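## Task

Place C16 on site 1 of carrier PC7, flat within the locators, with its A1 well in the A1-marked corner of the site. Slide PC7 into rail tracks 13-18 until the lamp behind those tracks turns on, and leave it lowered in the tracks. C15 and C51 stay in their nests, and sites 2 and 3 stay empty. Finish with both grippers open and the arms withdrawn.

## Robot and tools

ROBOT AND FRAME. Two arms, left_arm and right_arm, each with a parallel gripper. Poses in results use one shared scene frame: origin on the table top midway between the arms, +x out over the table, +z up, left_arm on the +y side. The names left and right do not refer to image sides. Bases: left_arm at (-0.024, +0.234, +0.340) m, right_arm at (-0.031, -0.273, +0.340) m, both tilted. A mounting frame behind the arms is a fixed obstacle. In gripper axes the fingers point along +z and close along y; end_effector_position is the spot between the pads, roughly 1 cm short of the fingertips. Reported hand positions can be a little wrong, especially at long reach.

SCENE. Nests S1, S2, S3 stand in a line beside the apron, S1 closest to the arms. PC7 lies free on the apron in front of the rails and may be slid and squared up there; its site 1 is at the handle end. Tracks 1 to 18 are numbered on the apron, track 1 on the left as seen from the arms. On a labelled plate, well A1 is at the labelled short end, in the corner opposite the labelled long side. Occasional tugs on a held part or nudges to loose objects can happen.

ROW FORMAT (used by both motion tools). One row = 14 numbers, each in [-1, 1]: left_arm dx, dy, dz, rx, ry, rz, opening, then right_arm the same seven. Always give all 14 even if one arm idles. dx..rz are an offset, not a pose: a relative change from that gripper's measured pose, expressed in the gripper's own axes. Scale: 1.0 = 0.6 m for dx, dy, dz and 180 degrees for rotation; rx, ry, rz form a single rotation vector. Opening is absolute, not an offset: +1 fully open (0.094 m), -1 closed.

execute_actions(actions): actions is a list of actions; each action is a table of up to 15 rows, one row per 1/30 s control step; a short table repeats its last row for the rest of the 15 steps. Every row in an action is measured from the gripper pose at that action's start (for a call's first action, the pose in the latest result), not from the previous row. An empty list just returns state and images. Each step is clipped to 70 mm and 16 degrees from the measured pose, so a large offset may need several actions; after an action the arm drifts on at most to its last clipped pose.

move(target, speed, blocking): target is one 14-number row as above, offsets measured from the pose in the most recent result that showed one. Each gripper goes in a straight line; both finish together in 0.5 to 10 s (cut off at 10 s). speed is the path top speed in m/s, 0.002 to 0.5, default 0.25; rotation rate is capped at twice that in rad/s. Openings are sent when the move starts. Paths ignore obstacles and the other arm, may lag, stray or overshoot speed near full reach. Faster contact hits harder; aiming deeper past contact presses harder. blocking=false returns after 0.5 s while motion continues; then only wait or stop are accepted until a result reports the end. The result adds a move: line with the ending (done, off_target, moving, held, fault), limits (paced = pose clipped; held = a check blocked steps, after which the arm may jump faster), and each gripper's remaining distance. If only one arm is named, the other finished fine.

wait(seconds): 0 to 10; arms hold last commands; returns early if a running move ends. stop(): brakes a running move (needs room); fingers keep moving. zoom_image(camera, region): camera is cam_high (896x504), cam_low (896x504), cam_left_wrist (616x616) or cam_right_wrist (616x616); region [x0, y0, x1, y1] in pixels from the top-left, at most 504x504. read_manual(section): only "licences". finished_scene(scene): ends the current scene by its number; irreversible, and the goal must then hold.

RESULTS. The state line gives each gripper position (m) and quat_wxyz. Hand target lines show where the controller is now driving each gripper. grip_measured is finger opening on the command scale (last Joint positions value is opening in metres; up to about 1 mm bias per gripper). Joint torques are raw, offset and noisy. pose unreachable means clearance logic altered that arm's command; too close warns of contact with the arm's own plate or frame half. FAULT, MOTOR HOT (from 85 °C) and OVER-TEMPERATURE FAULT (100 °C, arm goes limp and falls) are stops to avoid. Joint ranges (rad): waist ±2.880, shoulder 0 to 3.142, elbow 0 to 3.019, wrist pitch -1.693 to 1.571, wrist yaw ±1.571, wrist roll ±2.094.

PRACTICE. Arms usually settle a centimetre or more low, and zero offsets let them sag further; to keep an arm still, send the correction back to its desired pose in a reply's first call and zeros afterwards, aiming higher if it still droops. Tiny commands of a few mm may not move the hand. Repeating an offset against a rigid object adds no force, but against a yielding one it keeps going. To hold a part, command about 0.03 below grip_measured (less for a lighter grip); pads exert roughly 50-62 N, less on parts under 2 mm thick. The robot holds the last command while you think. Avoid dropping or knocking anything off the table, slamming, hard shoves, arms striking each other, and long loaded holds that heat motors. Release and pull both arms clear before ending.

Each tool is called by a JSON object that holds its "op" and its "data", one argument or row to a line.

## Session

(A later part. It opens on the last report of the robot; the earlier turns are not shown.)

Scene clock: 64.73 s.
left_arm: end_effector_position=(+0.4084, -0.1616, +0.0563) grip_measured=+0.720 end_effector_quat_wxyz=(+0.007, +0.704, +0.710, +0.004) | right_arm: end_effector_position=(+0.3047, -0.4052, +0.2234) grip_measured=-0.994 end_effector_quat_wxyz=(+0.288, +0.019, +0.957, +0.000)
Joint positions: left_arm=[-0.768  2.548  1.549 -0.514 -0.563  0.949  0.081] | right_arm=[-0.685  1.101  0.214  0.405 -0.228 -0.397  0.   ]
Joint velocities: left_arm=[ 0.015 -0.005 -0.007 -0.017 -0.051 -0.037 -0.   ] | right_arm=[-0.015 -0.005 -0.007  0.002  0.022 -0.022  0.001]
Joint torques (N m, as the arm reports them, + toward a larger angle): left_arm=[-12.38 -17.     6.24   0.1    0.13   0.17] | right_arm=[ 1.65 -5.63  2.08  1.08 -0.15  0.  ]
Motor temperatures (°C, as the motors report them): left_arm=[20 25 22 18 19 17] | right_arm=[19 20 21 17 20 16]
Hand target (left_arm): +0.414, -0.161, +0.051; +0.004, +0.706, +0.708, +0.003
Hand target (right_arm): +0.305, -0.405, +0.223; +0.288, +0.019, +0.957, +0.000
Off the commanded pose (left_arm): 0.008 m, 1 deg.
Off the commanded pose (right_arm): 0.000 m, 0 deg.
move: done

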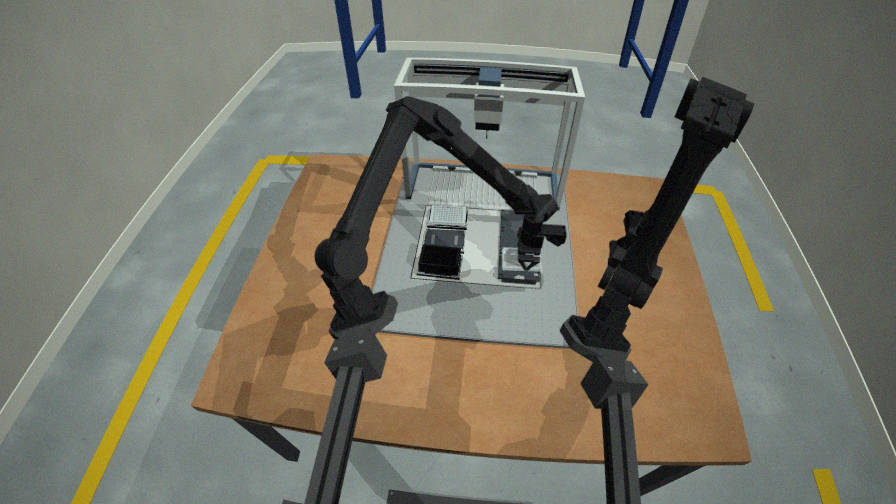

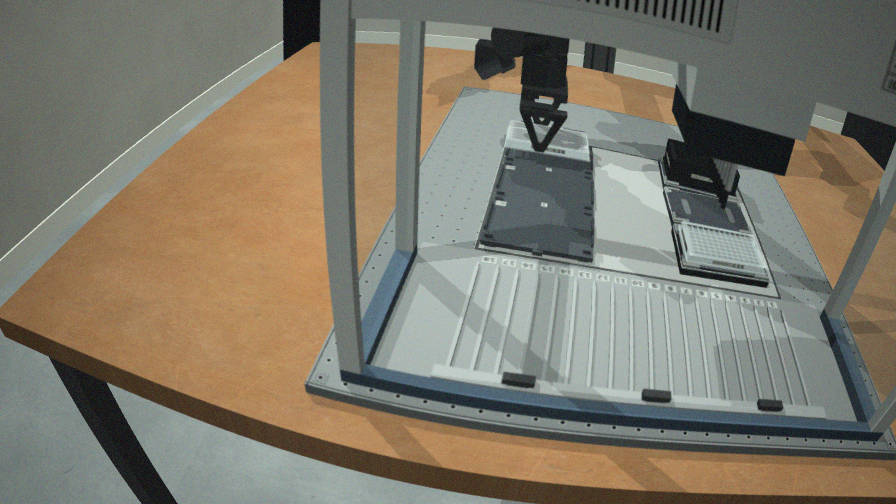

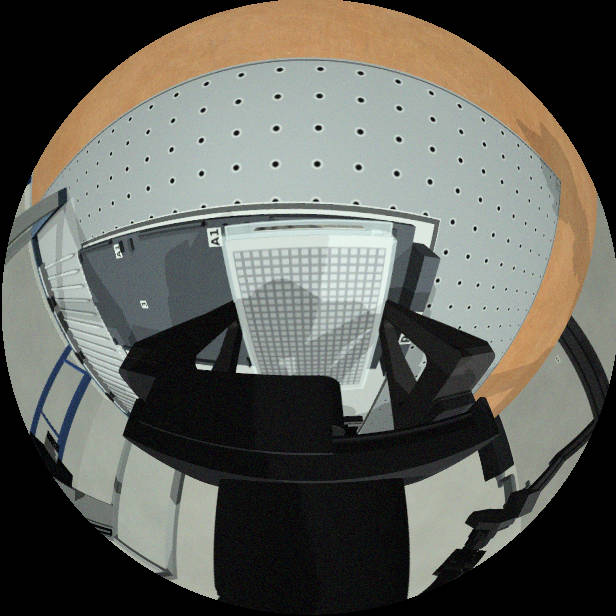

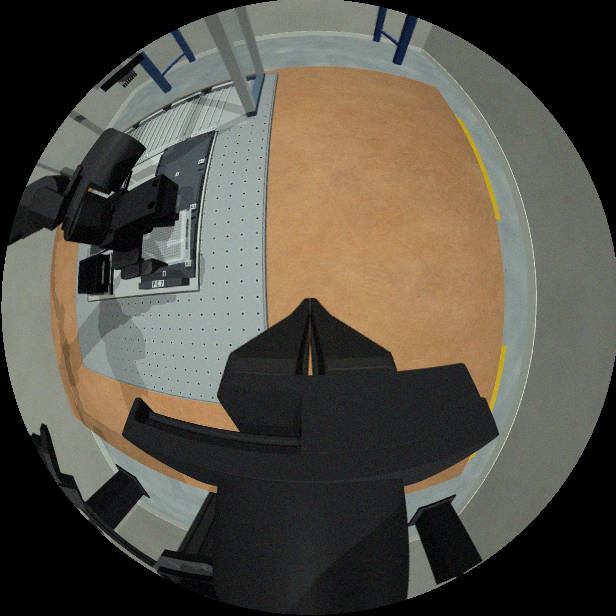

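{"op": "move", "data": {
  "target": [0,-0.006,0.02,0,0,0.004,0.67,0,0,0,0,0,0,-1],
  "speed": 0.02
}}

{"op": "zoom_image", "data": {
  "camera": "cam_left_wrist",
  "region": [160,140,460,340]
}}

{"op": "zoom_image", "data": {
  "camera": "cam_low",
  "region": [470,90,630,200]
}}

Scene clock: 69.47 s.
left_arm: end_effector_position=(+0.4034, -0.1624, +0.0506) grip_measured=+0.720 end_effector_quat_wxyz=(+0.005, +0.708, +0.707, +0.003) | right_arm: end_effector_position=(+0.3047, -0.4052, +0.2234) grip_measured=-0.994 end_effector_quat_wxyz=(+0.288, +0.019, +0.957, +0.000)
Joint positions: left_arm=[-0.768  2.56   1.549 -0.508 -0.563  0.957  0.081] | right_arm=[-0.685  1.101  0.214  0.405 -0.228 -0.397  0.   ]
Joint velocities: left_arm=[-0.005 -0.015  0.022  0.007  0.037 -0.037  0.   ] | right_arm=[-0.005  0.005 -0.012 -0.002 -0.037  0.037  0.   ]
Joint torques (N m, as the arm reports them, + toward a larger angle): left_arm=[-12.74 -17.04   4.41   1.08   0.1    0.16] | right_arm=[ 1.42 -5.79  2.1   1.15 -0.15  0.01]
Motor temperatures (°C, as the motors report them): left_arm=[20 25 22 18 19 17] | right_arm=[19 20 21 17 20 16]
Hand target (left_arm): +0.405, -0.162, +0.044; +0.007, +0.708, +0.706, +0.004
Hand target (right_arm): +0.305, -0.405, +0.223; +0.288, +0.019, +0.957, +0.000
Off the commanded pose (left_arm): 0.007 m, 0 deg.
Off the commanded pose (right_arm): 0.000 m, 0 deg.
move: done

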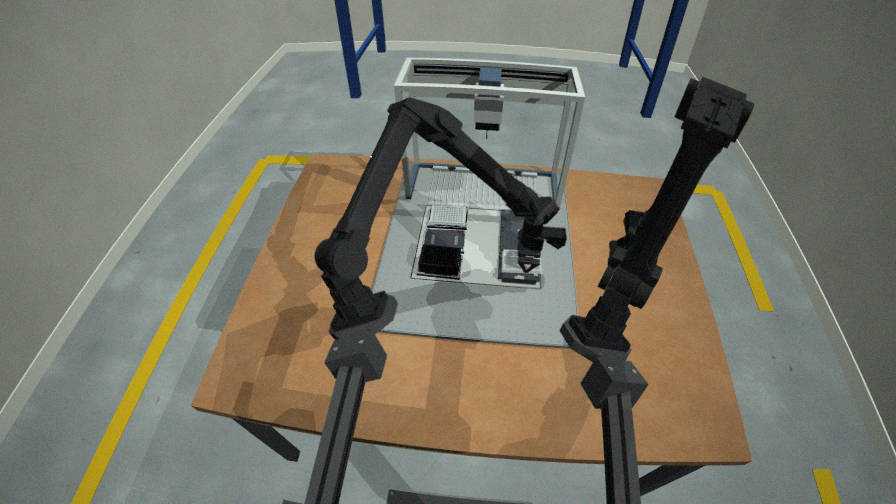

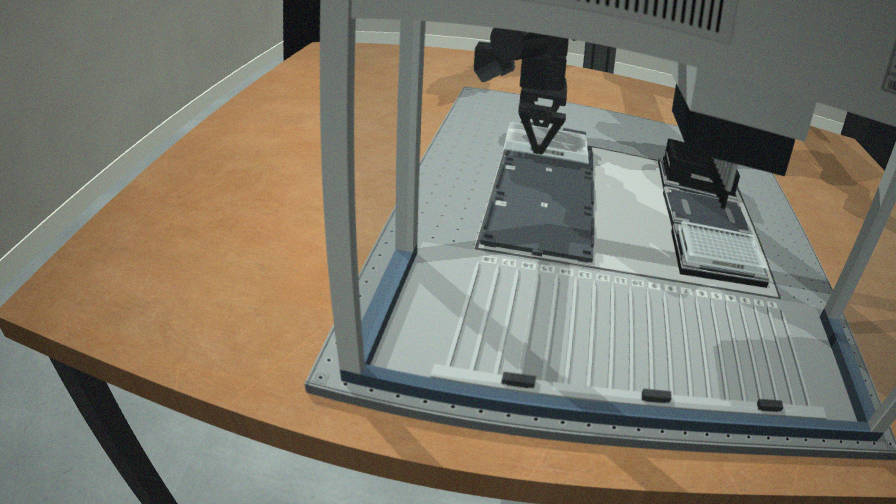

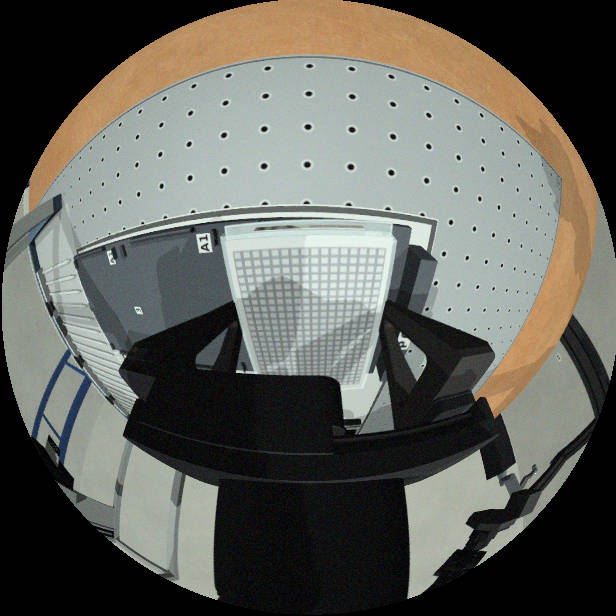

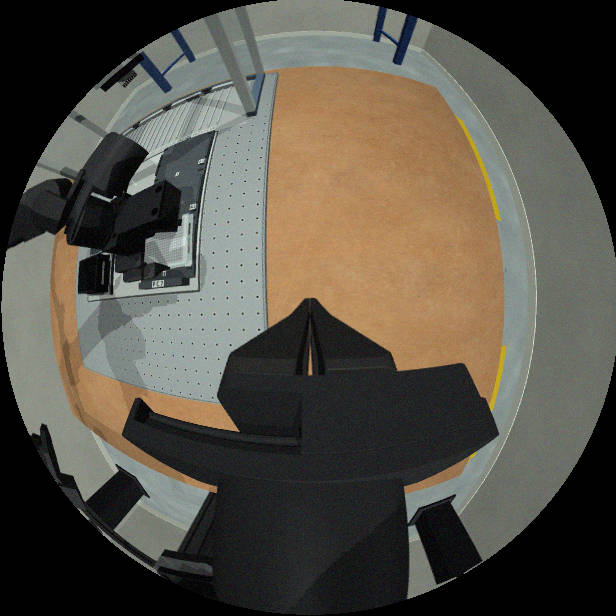

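Region (160, 140, 460, 340) of cam_left_wrist's 616x616 image, scaled by 1.680, with more detail than that image has.

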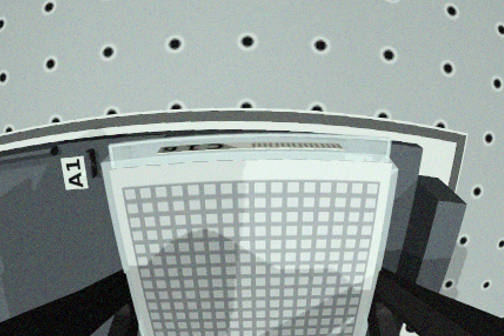

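Region (470, 90, 630, 200) of cam_low's 896x504 image, scaled by 3.150, with more detail than that image has; it fills the top 346 rows of this view, and the rest is white.

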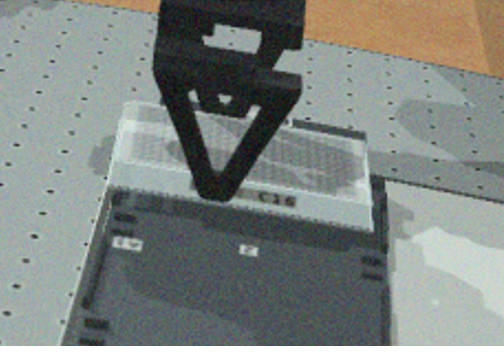

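{"op": "move", "data": {
  "target": [0.014,0.008,0.018,0,0,0,0.67,0,0,0,0,0,0,-1],
  "speed": 0.02
}}

{"op": "zoom_image", "data": {
  "camera": "cam_left_wrist",
  "region": [160,140,460,340]
}}

{"op": "zoom_image", "data": {
  "camera": "cam_low",
  "region": [470,90,630,200]
}}

Scene clock: 73.17 s.
left_arm: end_effector_position=(+0.4078, -0.1567, +0.0462) grip_measured=+0.720 end_effector_quat_wxyz=(+0.004, +0.707, +0.707, +0.003) | right_arm: end_effector_position=(+0.3047, -0.4052, +0.2234) grip_measured=-0.994 end_effector_quat_wxyz=(+0.288, +0.019, +0.957, +0.000)
Joint positions: left_arm=[-0.754  2.56   1.549 -0.5   -0.563  0.97   0.081] | right_arm=[-0.685  1.101  0.214  0.405 -0.228 -0.397  0.   ]
Joint velocities: left_arm=[ 0.015 -0.024 -0.002  0.007 -0.022 -0.081 -0.001] | right_arm=[-0.015 -0.005 -0.002 -0.007  0.022 -0.022 -0.   ]
Joint torques (N m, as the arm reports them, + toward a larger angle): left_arm=[-12.55 -17.34   3.87   1.07   0.15   0.15] | right_arm=[ 1.5  -5.37  2.12  1.14 -0.17  0.01]
Motor temperatures (°C, as the motors report them): left_arm=[20 25 22 18 19 17] | right_arm=[19 20 21 17 20 16]
Hand target (left_arm): +0.408, -0.154, +0.040; +0.005, +0.708, +0.707, +0.003
Hand target (right_arm): +0.305, -0.405, +0.223; +0.288, +0.019, +0.957, +0.000
Off the commanded pose (left_arm): 0.007 m, 0 deg.
Off the commanded pose (right_arm): 0.000 m, 0 deg.
move: done

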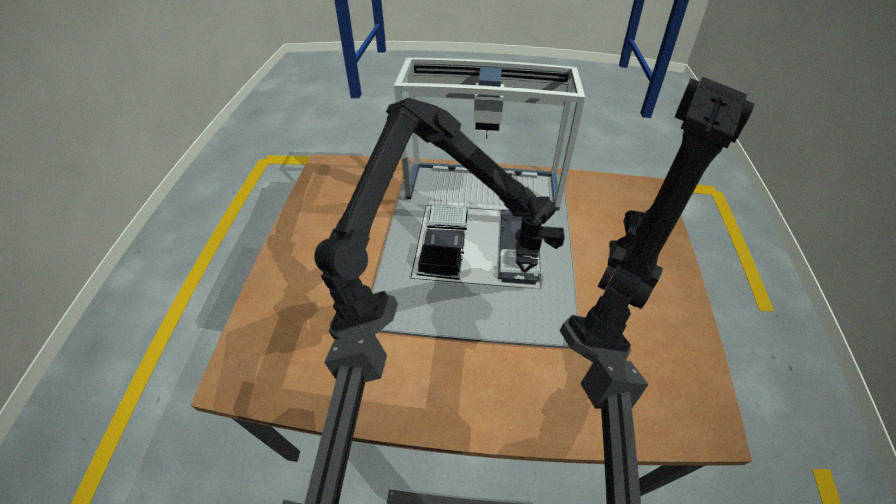

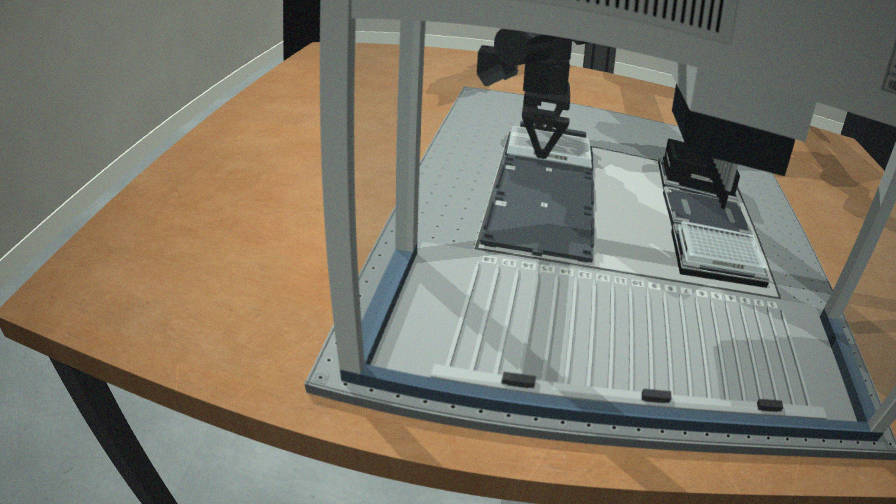

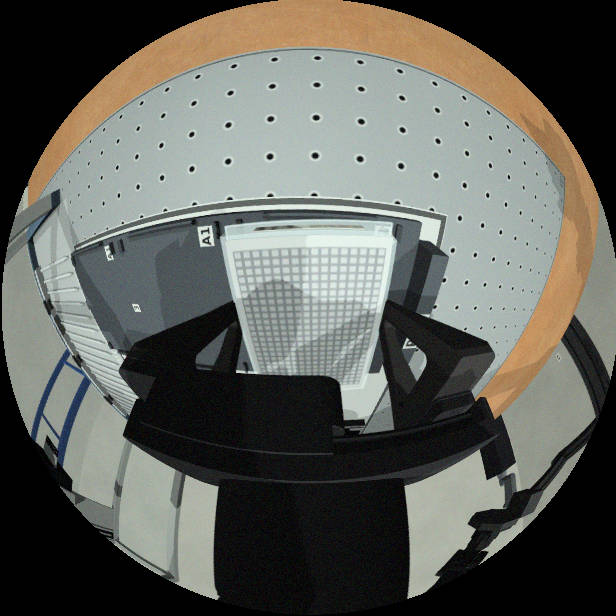

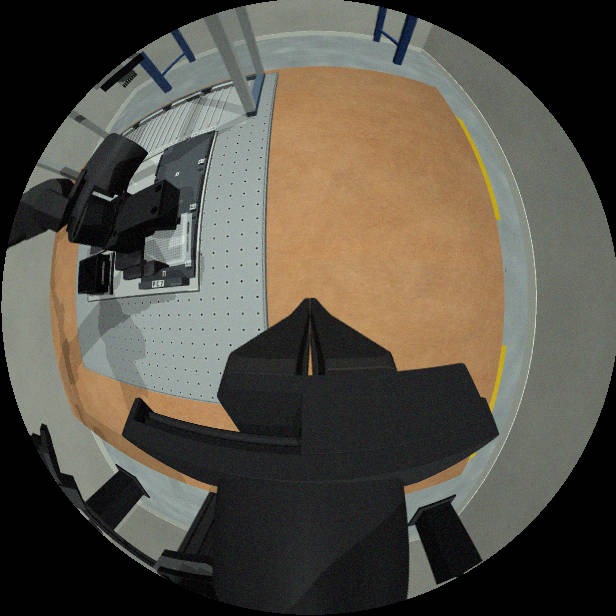

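Region (160, 140, 460, 340) of cam_left_wrist's 616x616 image, scaled by 1.680, with more detail than that image has.

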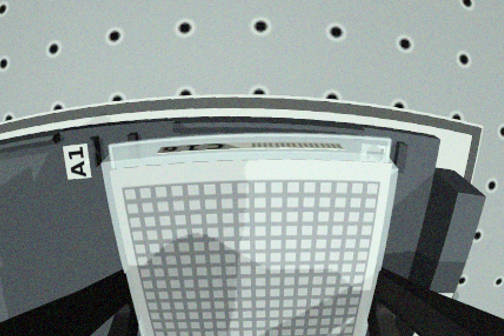

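Region (470, 90, 630, 200) of cam_low's 896x504 image, scaled by 3.150, with more detail than that image has; it fills the top 346 rows of this view, and the rest is white.

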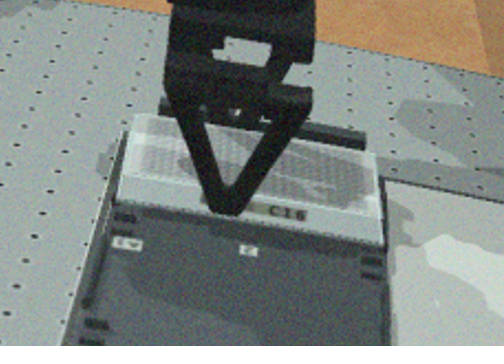

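{"op": "move", "data": {
  "target": [-0.005,-0.004,0.02,0,0,0,0.67,0,0,0,0,0,0,-1],
  "speed": 0.02
}}

{"op": "zoom_image", "data": {
  "camera": "cam_left_wrist",
  "region": [160,140,460,340]
}}

{"op": "zoom_image", "data": {
  "camera": "cam_low",
  "region": [470,90,630,200]
}}

Scene clock: 78.63 s.
left_arm: end_effector_position=(+0.4028, -0.1568, +0.0418) grip_measured=+0.720 end_effector_quat_wxyz=(+0.000, +0.709, +0.705, +0.002) | right_arm: end_effector_position=(+0.3047, -0.4052, +0.2234) grip_measured=-0.994 end_effector_quat_wxyz=(+0.288, +0.019, +0.957, +0.000)
Joint positions: left_arm=[-0.754  2.57   1.549 -0.5   -0.563  0.971  0.081] | right_arm=[-0.685  1.101  0.214  0.405 -0.228 -0.397  0.   ]
Joint velocities: left_arm=[-0.005  0.005  0.002 -0.007  0.007 -0.022 -0.   ] | right_arm=[ 0.005 -0.005 -0.002 -0.037 -0.066 -0.051  0.001]
Joint torques (N m, as the arm reports them, + toward a larger angle): left_arm=[-12.78 -16.75   5.22   1.02   0.05   0.08] | right_arm=[ 1.42 -5.44  2.05  1.12 -0.16  0.02]
Motor temperatures (°C, as the motors report them): left_arm=[20 25 22 18 19 17] | right_arm=[19 20 21 17 20 16]
Hand target (left_arm): +0.405, -0.160, +0.034; +0.004, +0.707, +0.707, +0.003
Hand target (right_arm): +0.305, -0.405, +0.223; +0.288, +0.019, +0.957, +0.000
Off the commanded pose (left_arm): 0.009 m, 1 deg.
Off the commanded pose (right_arm): 0.000 m, 0 deg.
move: done

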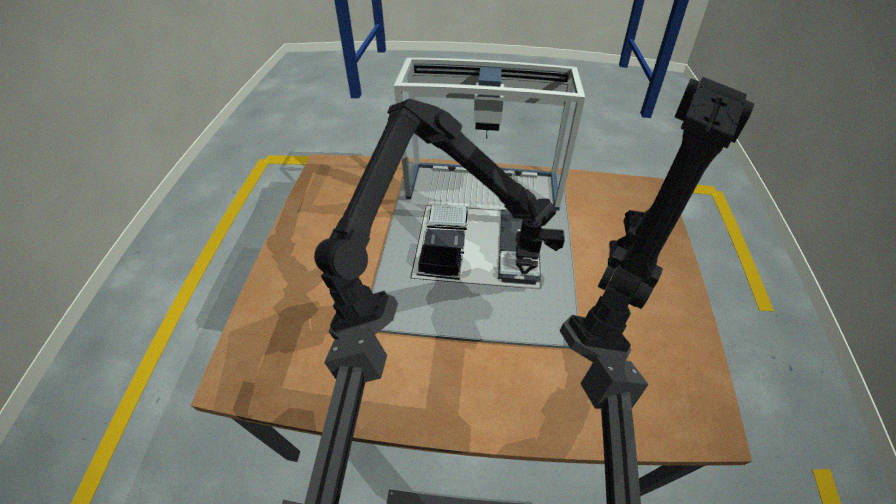

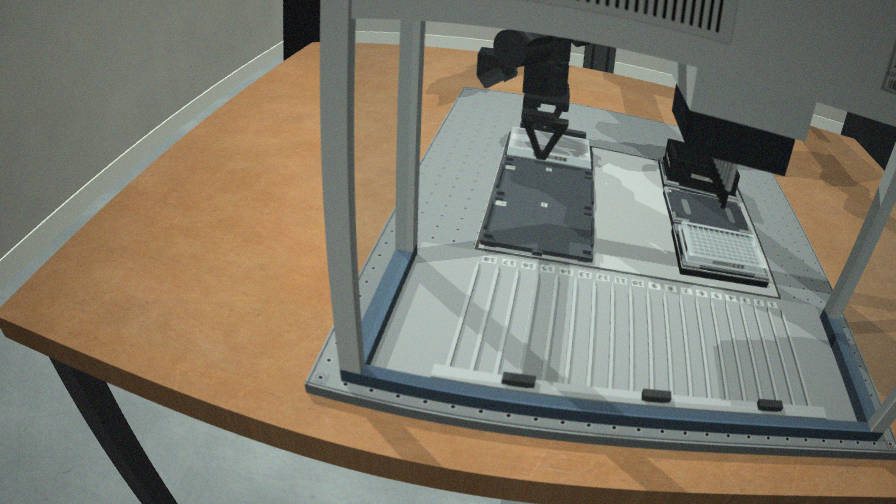

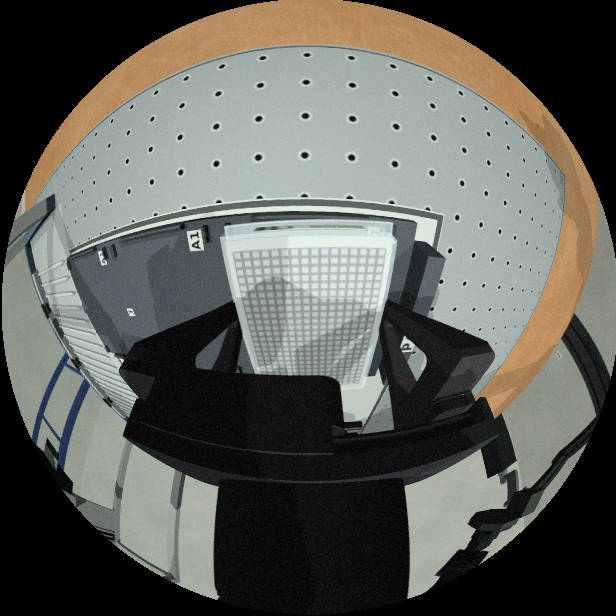

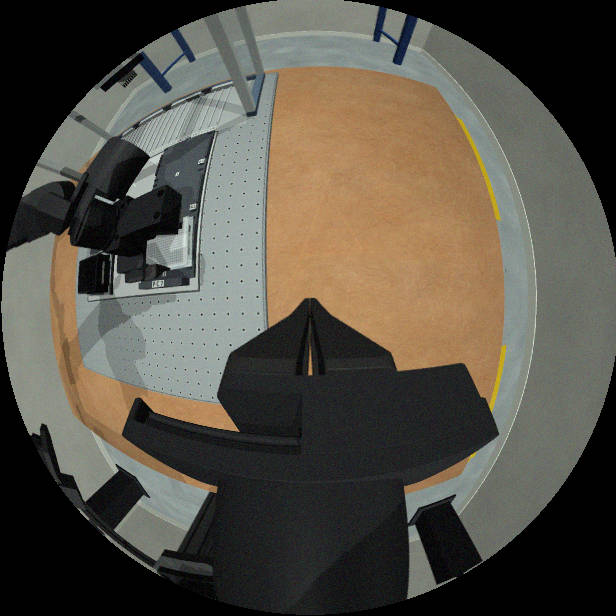

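Region (160, 140, 460, 340) of cam_left_wrist's 616x616 image, scaled by 1.680, with more detail than that image has.

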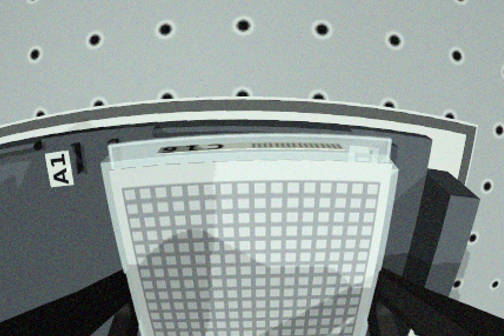

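Region (470, 90, 630, 200) of cam_low's 896x504 image, scaled by 3.150, with more detail than that image has; it fills the top 346 rows of this view, and the rest is white.

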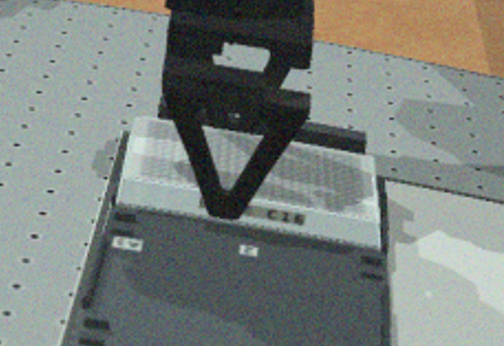

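{"op": "move", "data": {
  "target": [0,0.018,0.004,-0.005,0,0,0.67,0,0,0,0,0,0,-1],
  "speed": 0.02
}}

{"op": "zoom_image", "data": {
  "camera": "cam_left_wrist",
  "region": [160,140,460,340]
}}

{"op": "zoom_image", "data": {
  "camera": "cam_low",
  "region": [470,90,630,200]
}}

Scene clock: 82.70 s.
left_arm: end_effector_position=(+0.4029, -0.1567, +0.0418) grip_measured=+0.720 end_effector_quat_wxyz=(+0.000, +0.709, +0.705, +0.003) | right_arm: end_effector_position=(+0.3047, -0.4052, +0.2234) grip_measured=-0.994 end_effector_quat_wxyz=(+0.288, +0.019, +0.957, +0.000)
Joint positions: left_arm=[-0.754  2.57   1.549 -0.5   -0.563  0.971  0.081] | right_arm=[-0.685  1.101  0.214  0.405 -0.228 -0.397  0.   ]
Joint velocities: left_arm=[-0.015 -0.005 -0.007 -0.017 -0.007  0.007 -0.   ] | right_arm=[-0.005 -0.015 -0.022 -0.032  0.022 -0.007  0.   ]
Joint torques (N m, as the arm reports them, + toward a larger angle): left_arm=[-12.58 -17.47   5.51   0.78  -0.24   0.21] | right_arm=[ 1.92 -5.77  2.07  1.14 -0.16  0.01]
Motor temperatures (°C, as the motors report them): left_arm=[20 25 22 18 19 17] | right_arm=[19 20 21 17 20 16]
Hand target (left_arm): +0.413, -0.157, +0.040; +0.006, +0.709, +0.705, +0.008
Hand target (right_arm): +0.305, -0.405, +0.223; +0.288, +0.019, +0.957, +0.000
Off the commanded pose (left_arm): 0.011 m, 1 deg.
Off the commanded pose (right_arm): 0.000 m, 0 deg.
move: off_target (left_arm)

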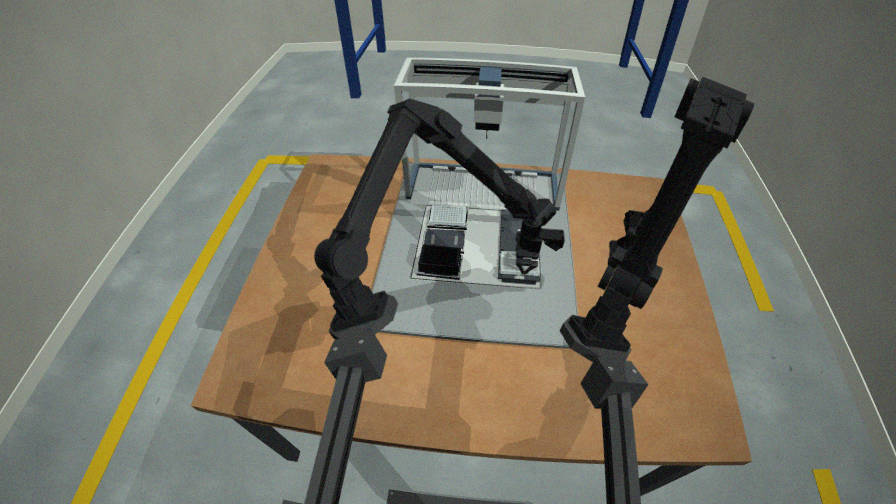

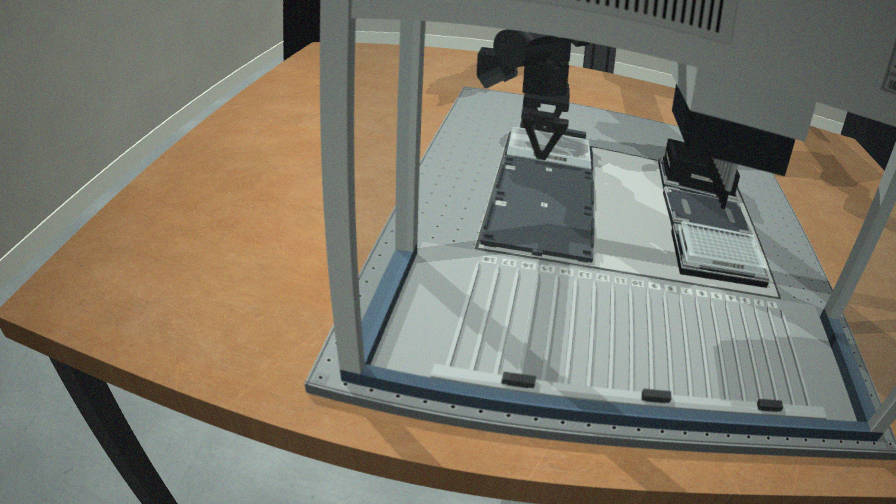

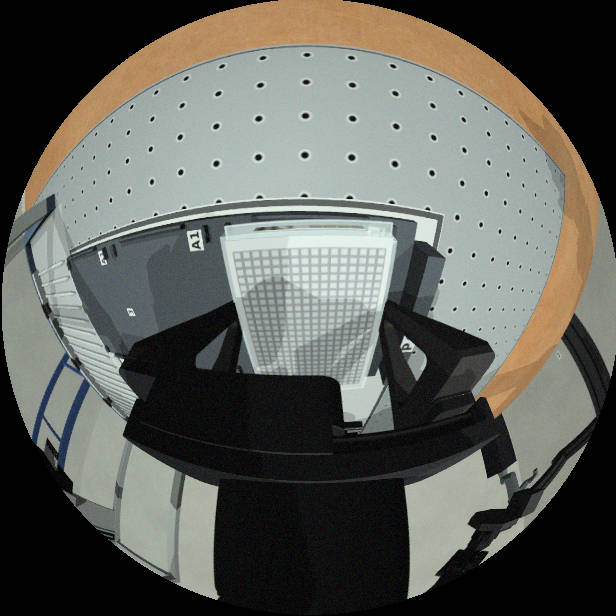

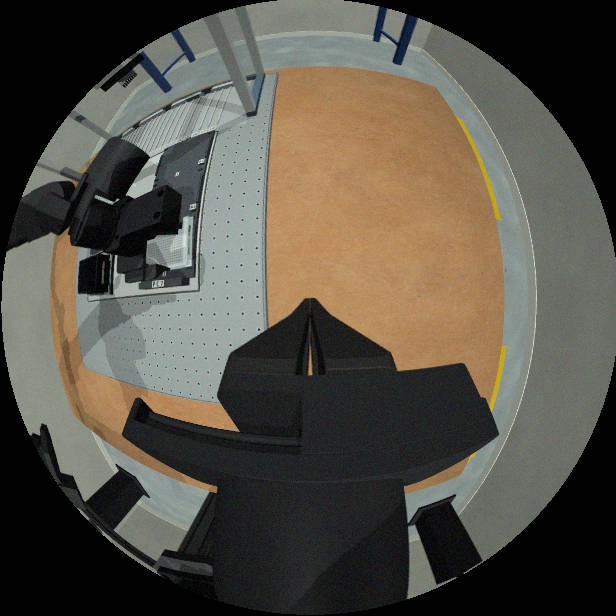

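Region (160, 140, 460, 340) of cam_left_wrist's 616x616 image, scaled by 1.680, with more detail than that image has.

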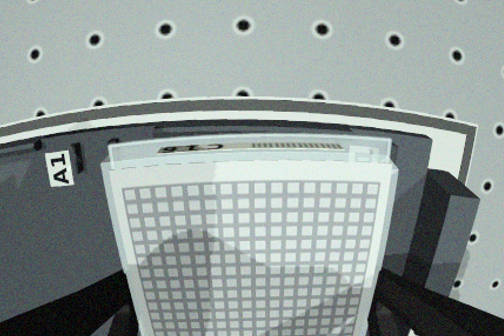

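Region (470, 90, 630, 200) of cam_low's 896x504 image, scaled by 3.150, with more detail than that image has; it fills the top 346 rows of this view, and the rest is white.

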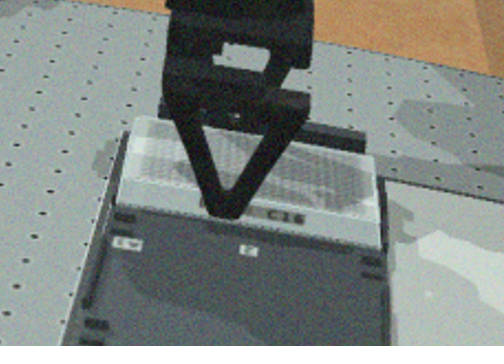

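{"op": "move", "data": {
  "target": [0,0.026,-0.002,0,0,0,0.67,0,0,0,0,0,0,-1],
  "speed": 0.02
}}

{"op": "zoom_image", "data": {
  "camera": "cam_left_wrist",
  "region": [160,140,460,340]
}}

{"op": "zoom_image", "data": {
  "camera": "cam_low",
  "region": [470,90,630,200]
}}

Scene clock: 87.13 s.
left_arm: end_effector_position=(+0.4076, -0.1586, +0.0440) grip_measured=+0.720 end_effector_quat_wxyz=(+0.001, +0.709, +0.705, +0.002) | right_arm: end_effector_position=(+0.3047, -0.4052, +0.2234) grip_measured=-0.994 end_effector_quat_wxyz=(+0.288, +0.019, +0.957, +0.000)
Joint positions: left_arm=[-0.754  2.57   1.563 -0.513 -0.562  0.971  0.081] | right_arm=[-0.685  1.101  0.214  0.405 -0.228 -0.397  0.   ]
Joint velocities: left_arm=[-0.015 -0.015 -0.002 -0.007 -0.007 -0.007 -0.001] | right_arm=[-0.015 -0.005  0.007  0.002  0.037  0.037 -0.   ]
Joint torques (N m, as the arm reports them, + toward a larger angle): left_arm=[-12.43 -17.79   5.97   0.03   0.04   0.17] | right_arm=[ 1.34 -5.87  2.1   1.22 -0.16  0.02]
Motor temperatures (°C, as the motors report them): left_arm=[20 25 22 18 19 17] | right_arm=[19 20 21 17 20 16]
Hand target (left_arm): +0.418, -0.156, +0.043; +0.000, +0.709, +0.705, +0.003
Hand target (right_arm): +0.305, -0.405, +0.223; +0.288, +0.019, +0.957, +0.000
Off the commanded pose (left_arm): 0.011 m, 0 deg.
Off the commanded pose (right_arm): 0.000 m, 0 deg.
move: off_target (left_arm)

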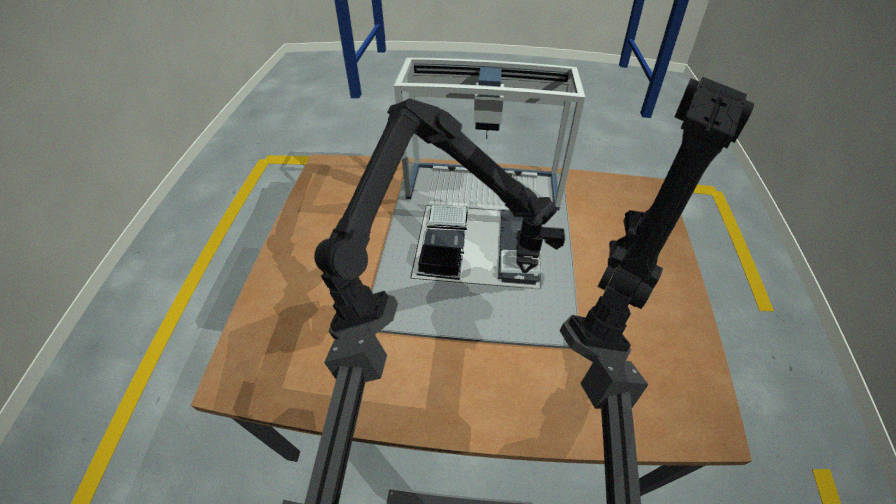

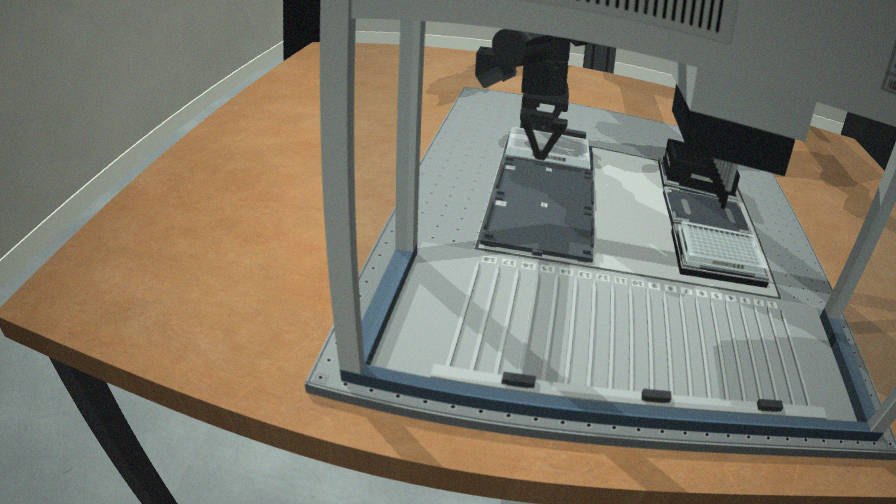

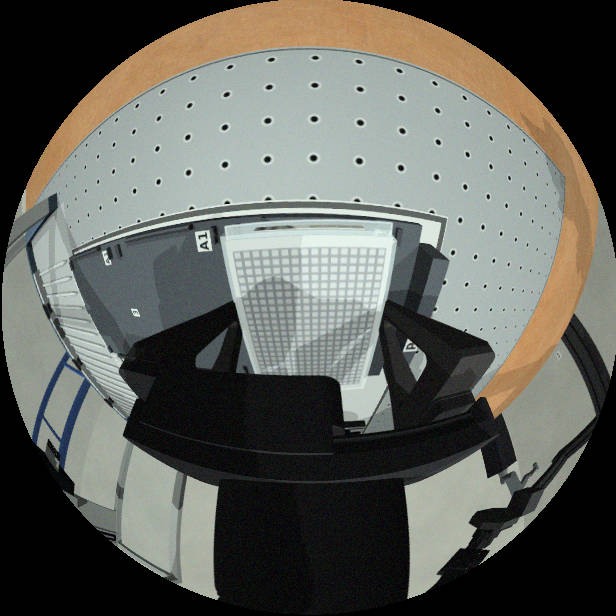

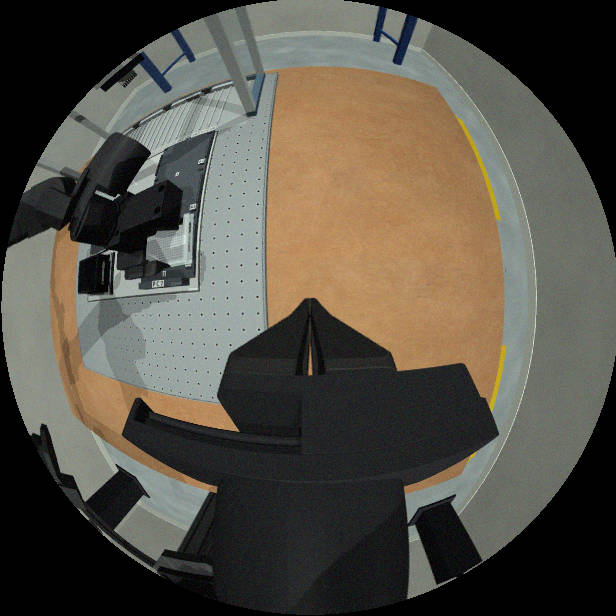

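Region (160, 140, 460, 340) of cam_left_wrist's 616x616 image, scaled by 1.680, with more detail than that image has.

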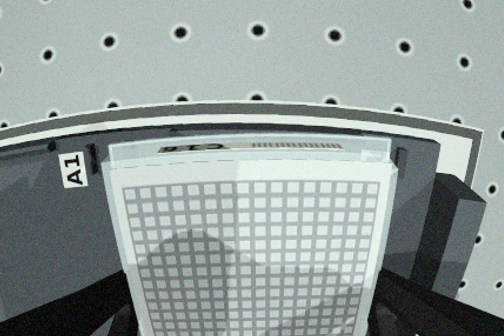

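Region (470, 90, 630, 200) of cam_low's 896x504 image, scaled by 3.150, with more detail than that image has; it fills the top 346 rows of this view, and the rest is white.

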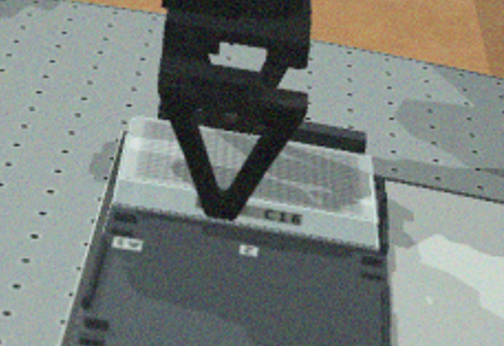

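{"op": "move", "data": {
  "target": [0.01,0.014,0.02,0,0,0,0.67,0,0,0,0,0,0,-1],
  "speed": 0.02
}}

{"op": "zoom_image", "data": {
  "camera": "cam_left_wrist",
  "region": [160,140,460,340]
}}

{"op": "zoom_image", "data": {
  "camera": "cam_low",
  "region": [470,90,630,200]
}}

Scene clock: 91.03 s.
left_arm: end_effector_position=(+0.4096, -0.1541, +0.0408) grip_measured=+0.720 end_effector_quat_wxyz=(-0.002, +0.710, +0.704, +0.001) | right_arm: end_effector_position=(+0.3047, -0.4052, +0.2234) grip_measured=-0.994 end_effector_quat_wxyz=(+0.288, +0.019, +0.957, +0.000)
Joint positions: left_arm=[-0.744  2.57   1.563 -0.513 -0.56   0.984  0.081] | right_arm=[-0.685  1.101  0.214  0.405 -0.228 -0.397  0.   ]
Joint velocities: left_arm=[-0.005  0.005 -0.002 -0.022 -0.007  0.022  0.   ] | right_arm=[-0.005 -0.005 -0.002  0.002 -0.022 -0.037 -0.001]
Joint torques (N m, as the arm reports them, + toward a larger angle): left_arm=[-11.94 -16.81   5.38   0.98   0.07   0.16] | right_arm=[ 1.75 -5.79  2.1   1.17 -0.12  0.02]
Motor temperatures (°C, as the motors report them): left_arm=[20 25 22 18 19 17] | right_arm=[19 20 21 17 20 16]
Hand target (left_arm): +0.416, -0.152, +0.032; +0.001, +0.709, +0.706, +0.002
Hand target (right_arm): +0.305, -0.405, +0.223; +0.288, +0.019, +0.957, +0.000
Off the commanded pose (left_arm): 0.011 m, 0 deg.
Off the commanded pose (right_arm): 0.000 m, 0 deg.
move: off_target (left_arm)

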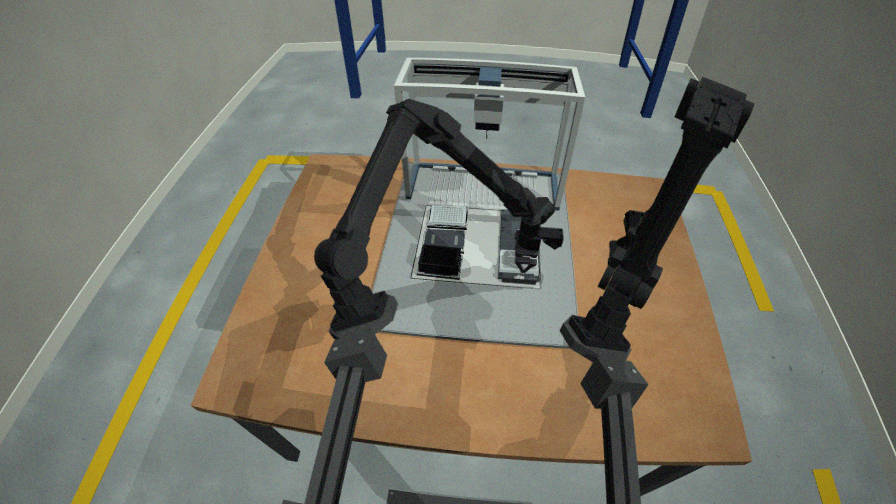

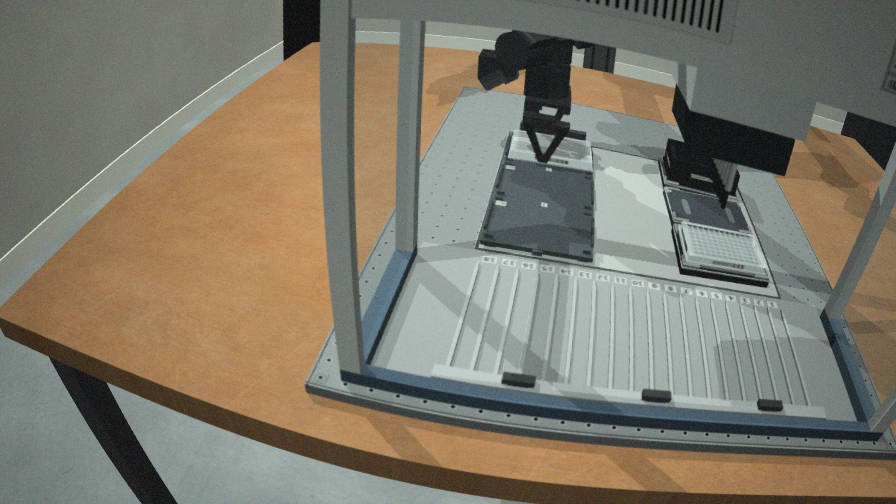

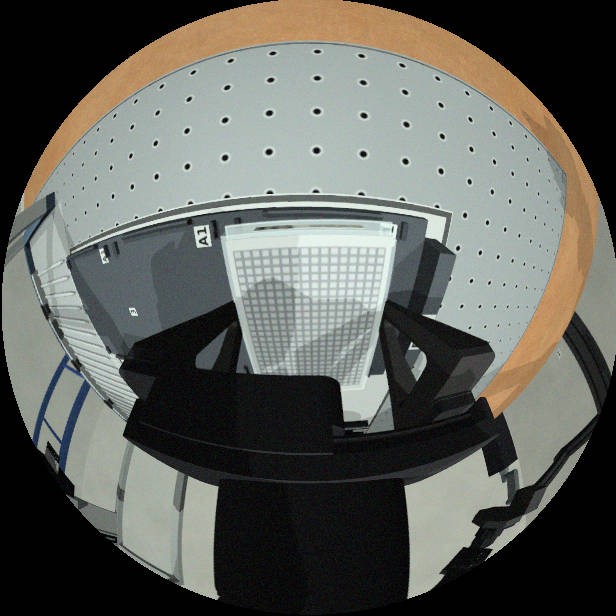

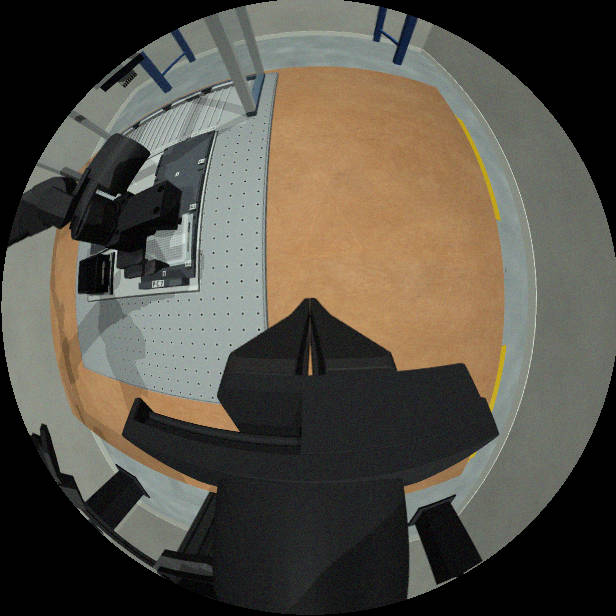

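Region (160, 140, 460, 340) of cam_left_wrist's 616x616 image, scaled by 1.680, with more detail than that image has.

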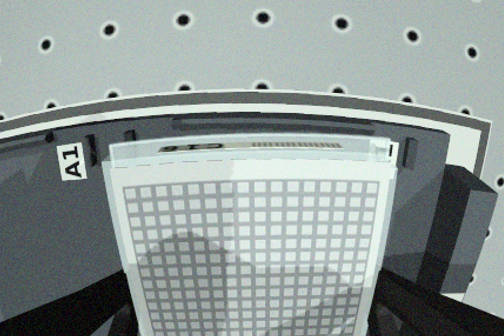

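Region (470, 90, 630, 200) of cam_low's 896x504 image, scaled by 3.150, with more detail than that image has; it fills the top 346 rows of this view, and the rest is white.

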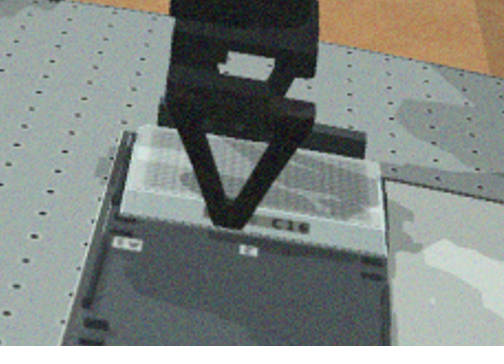

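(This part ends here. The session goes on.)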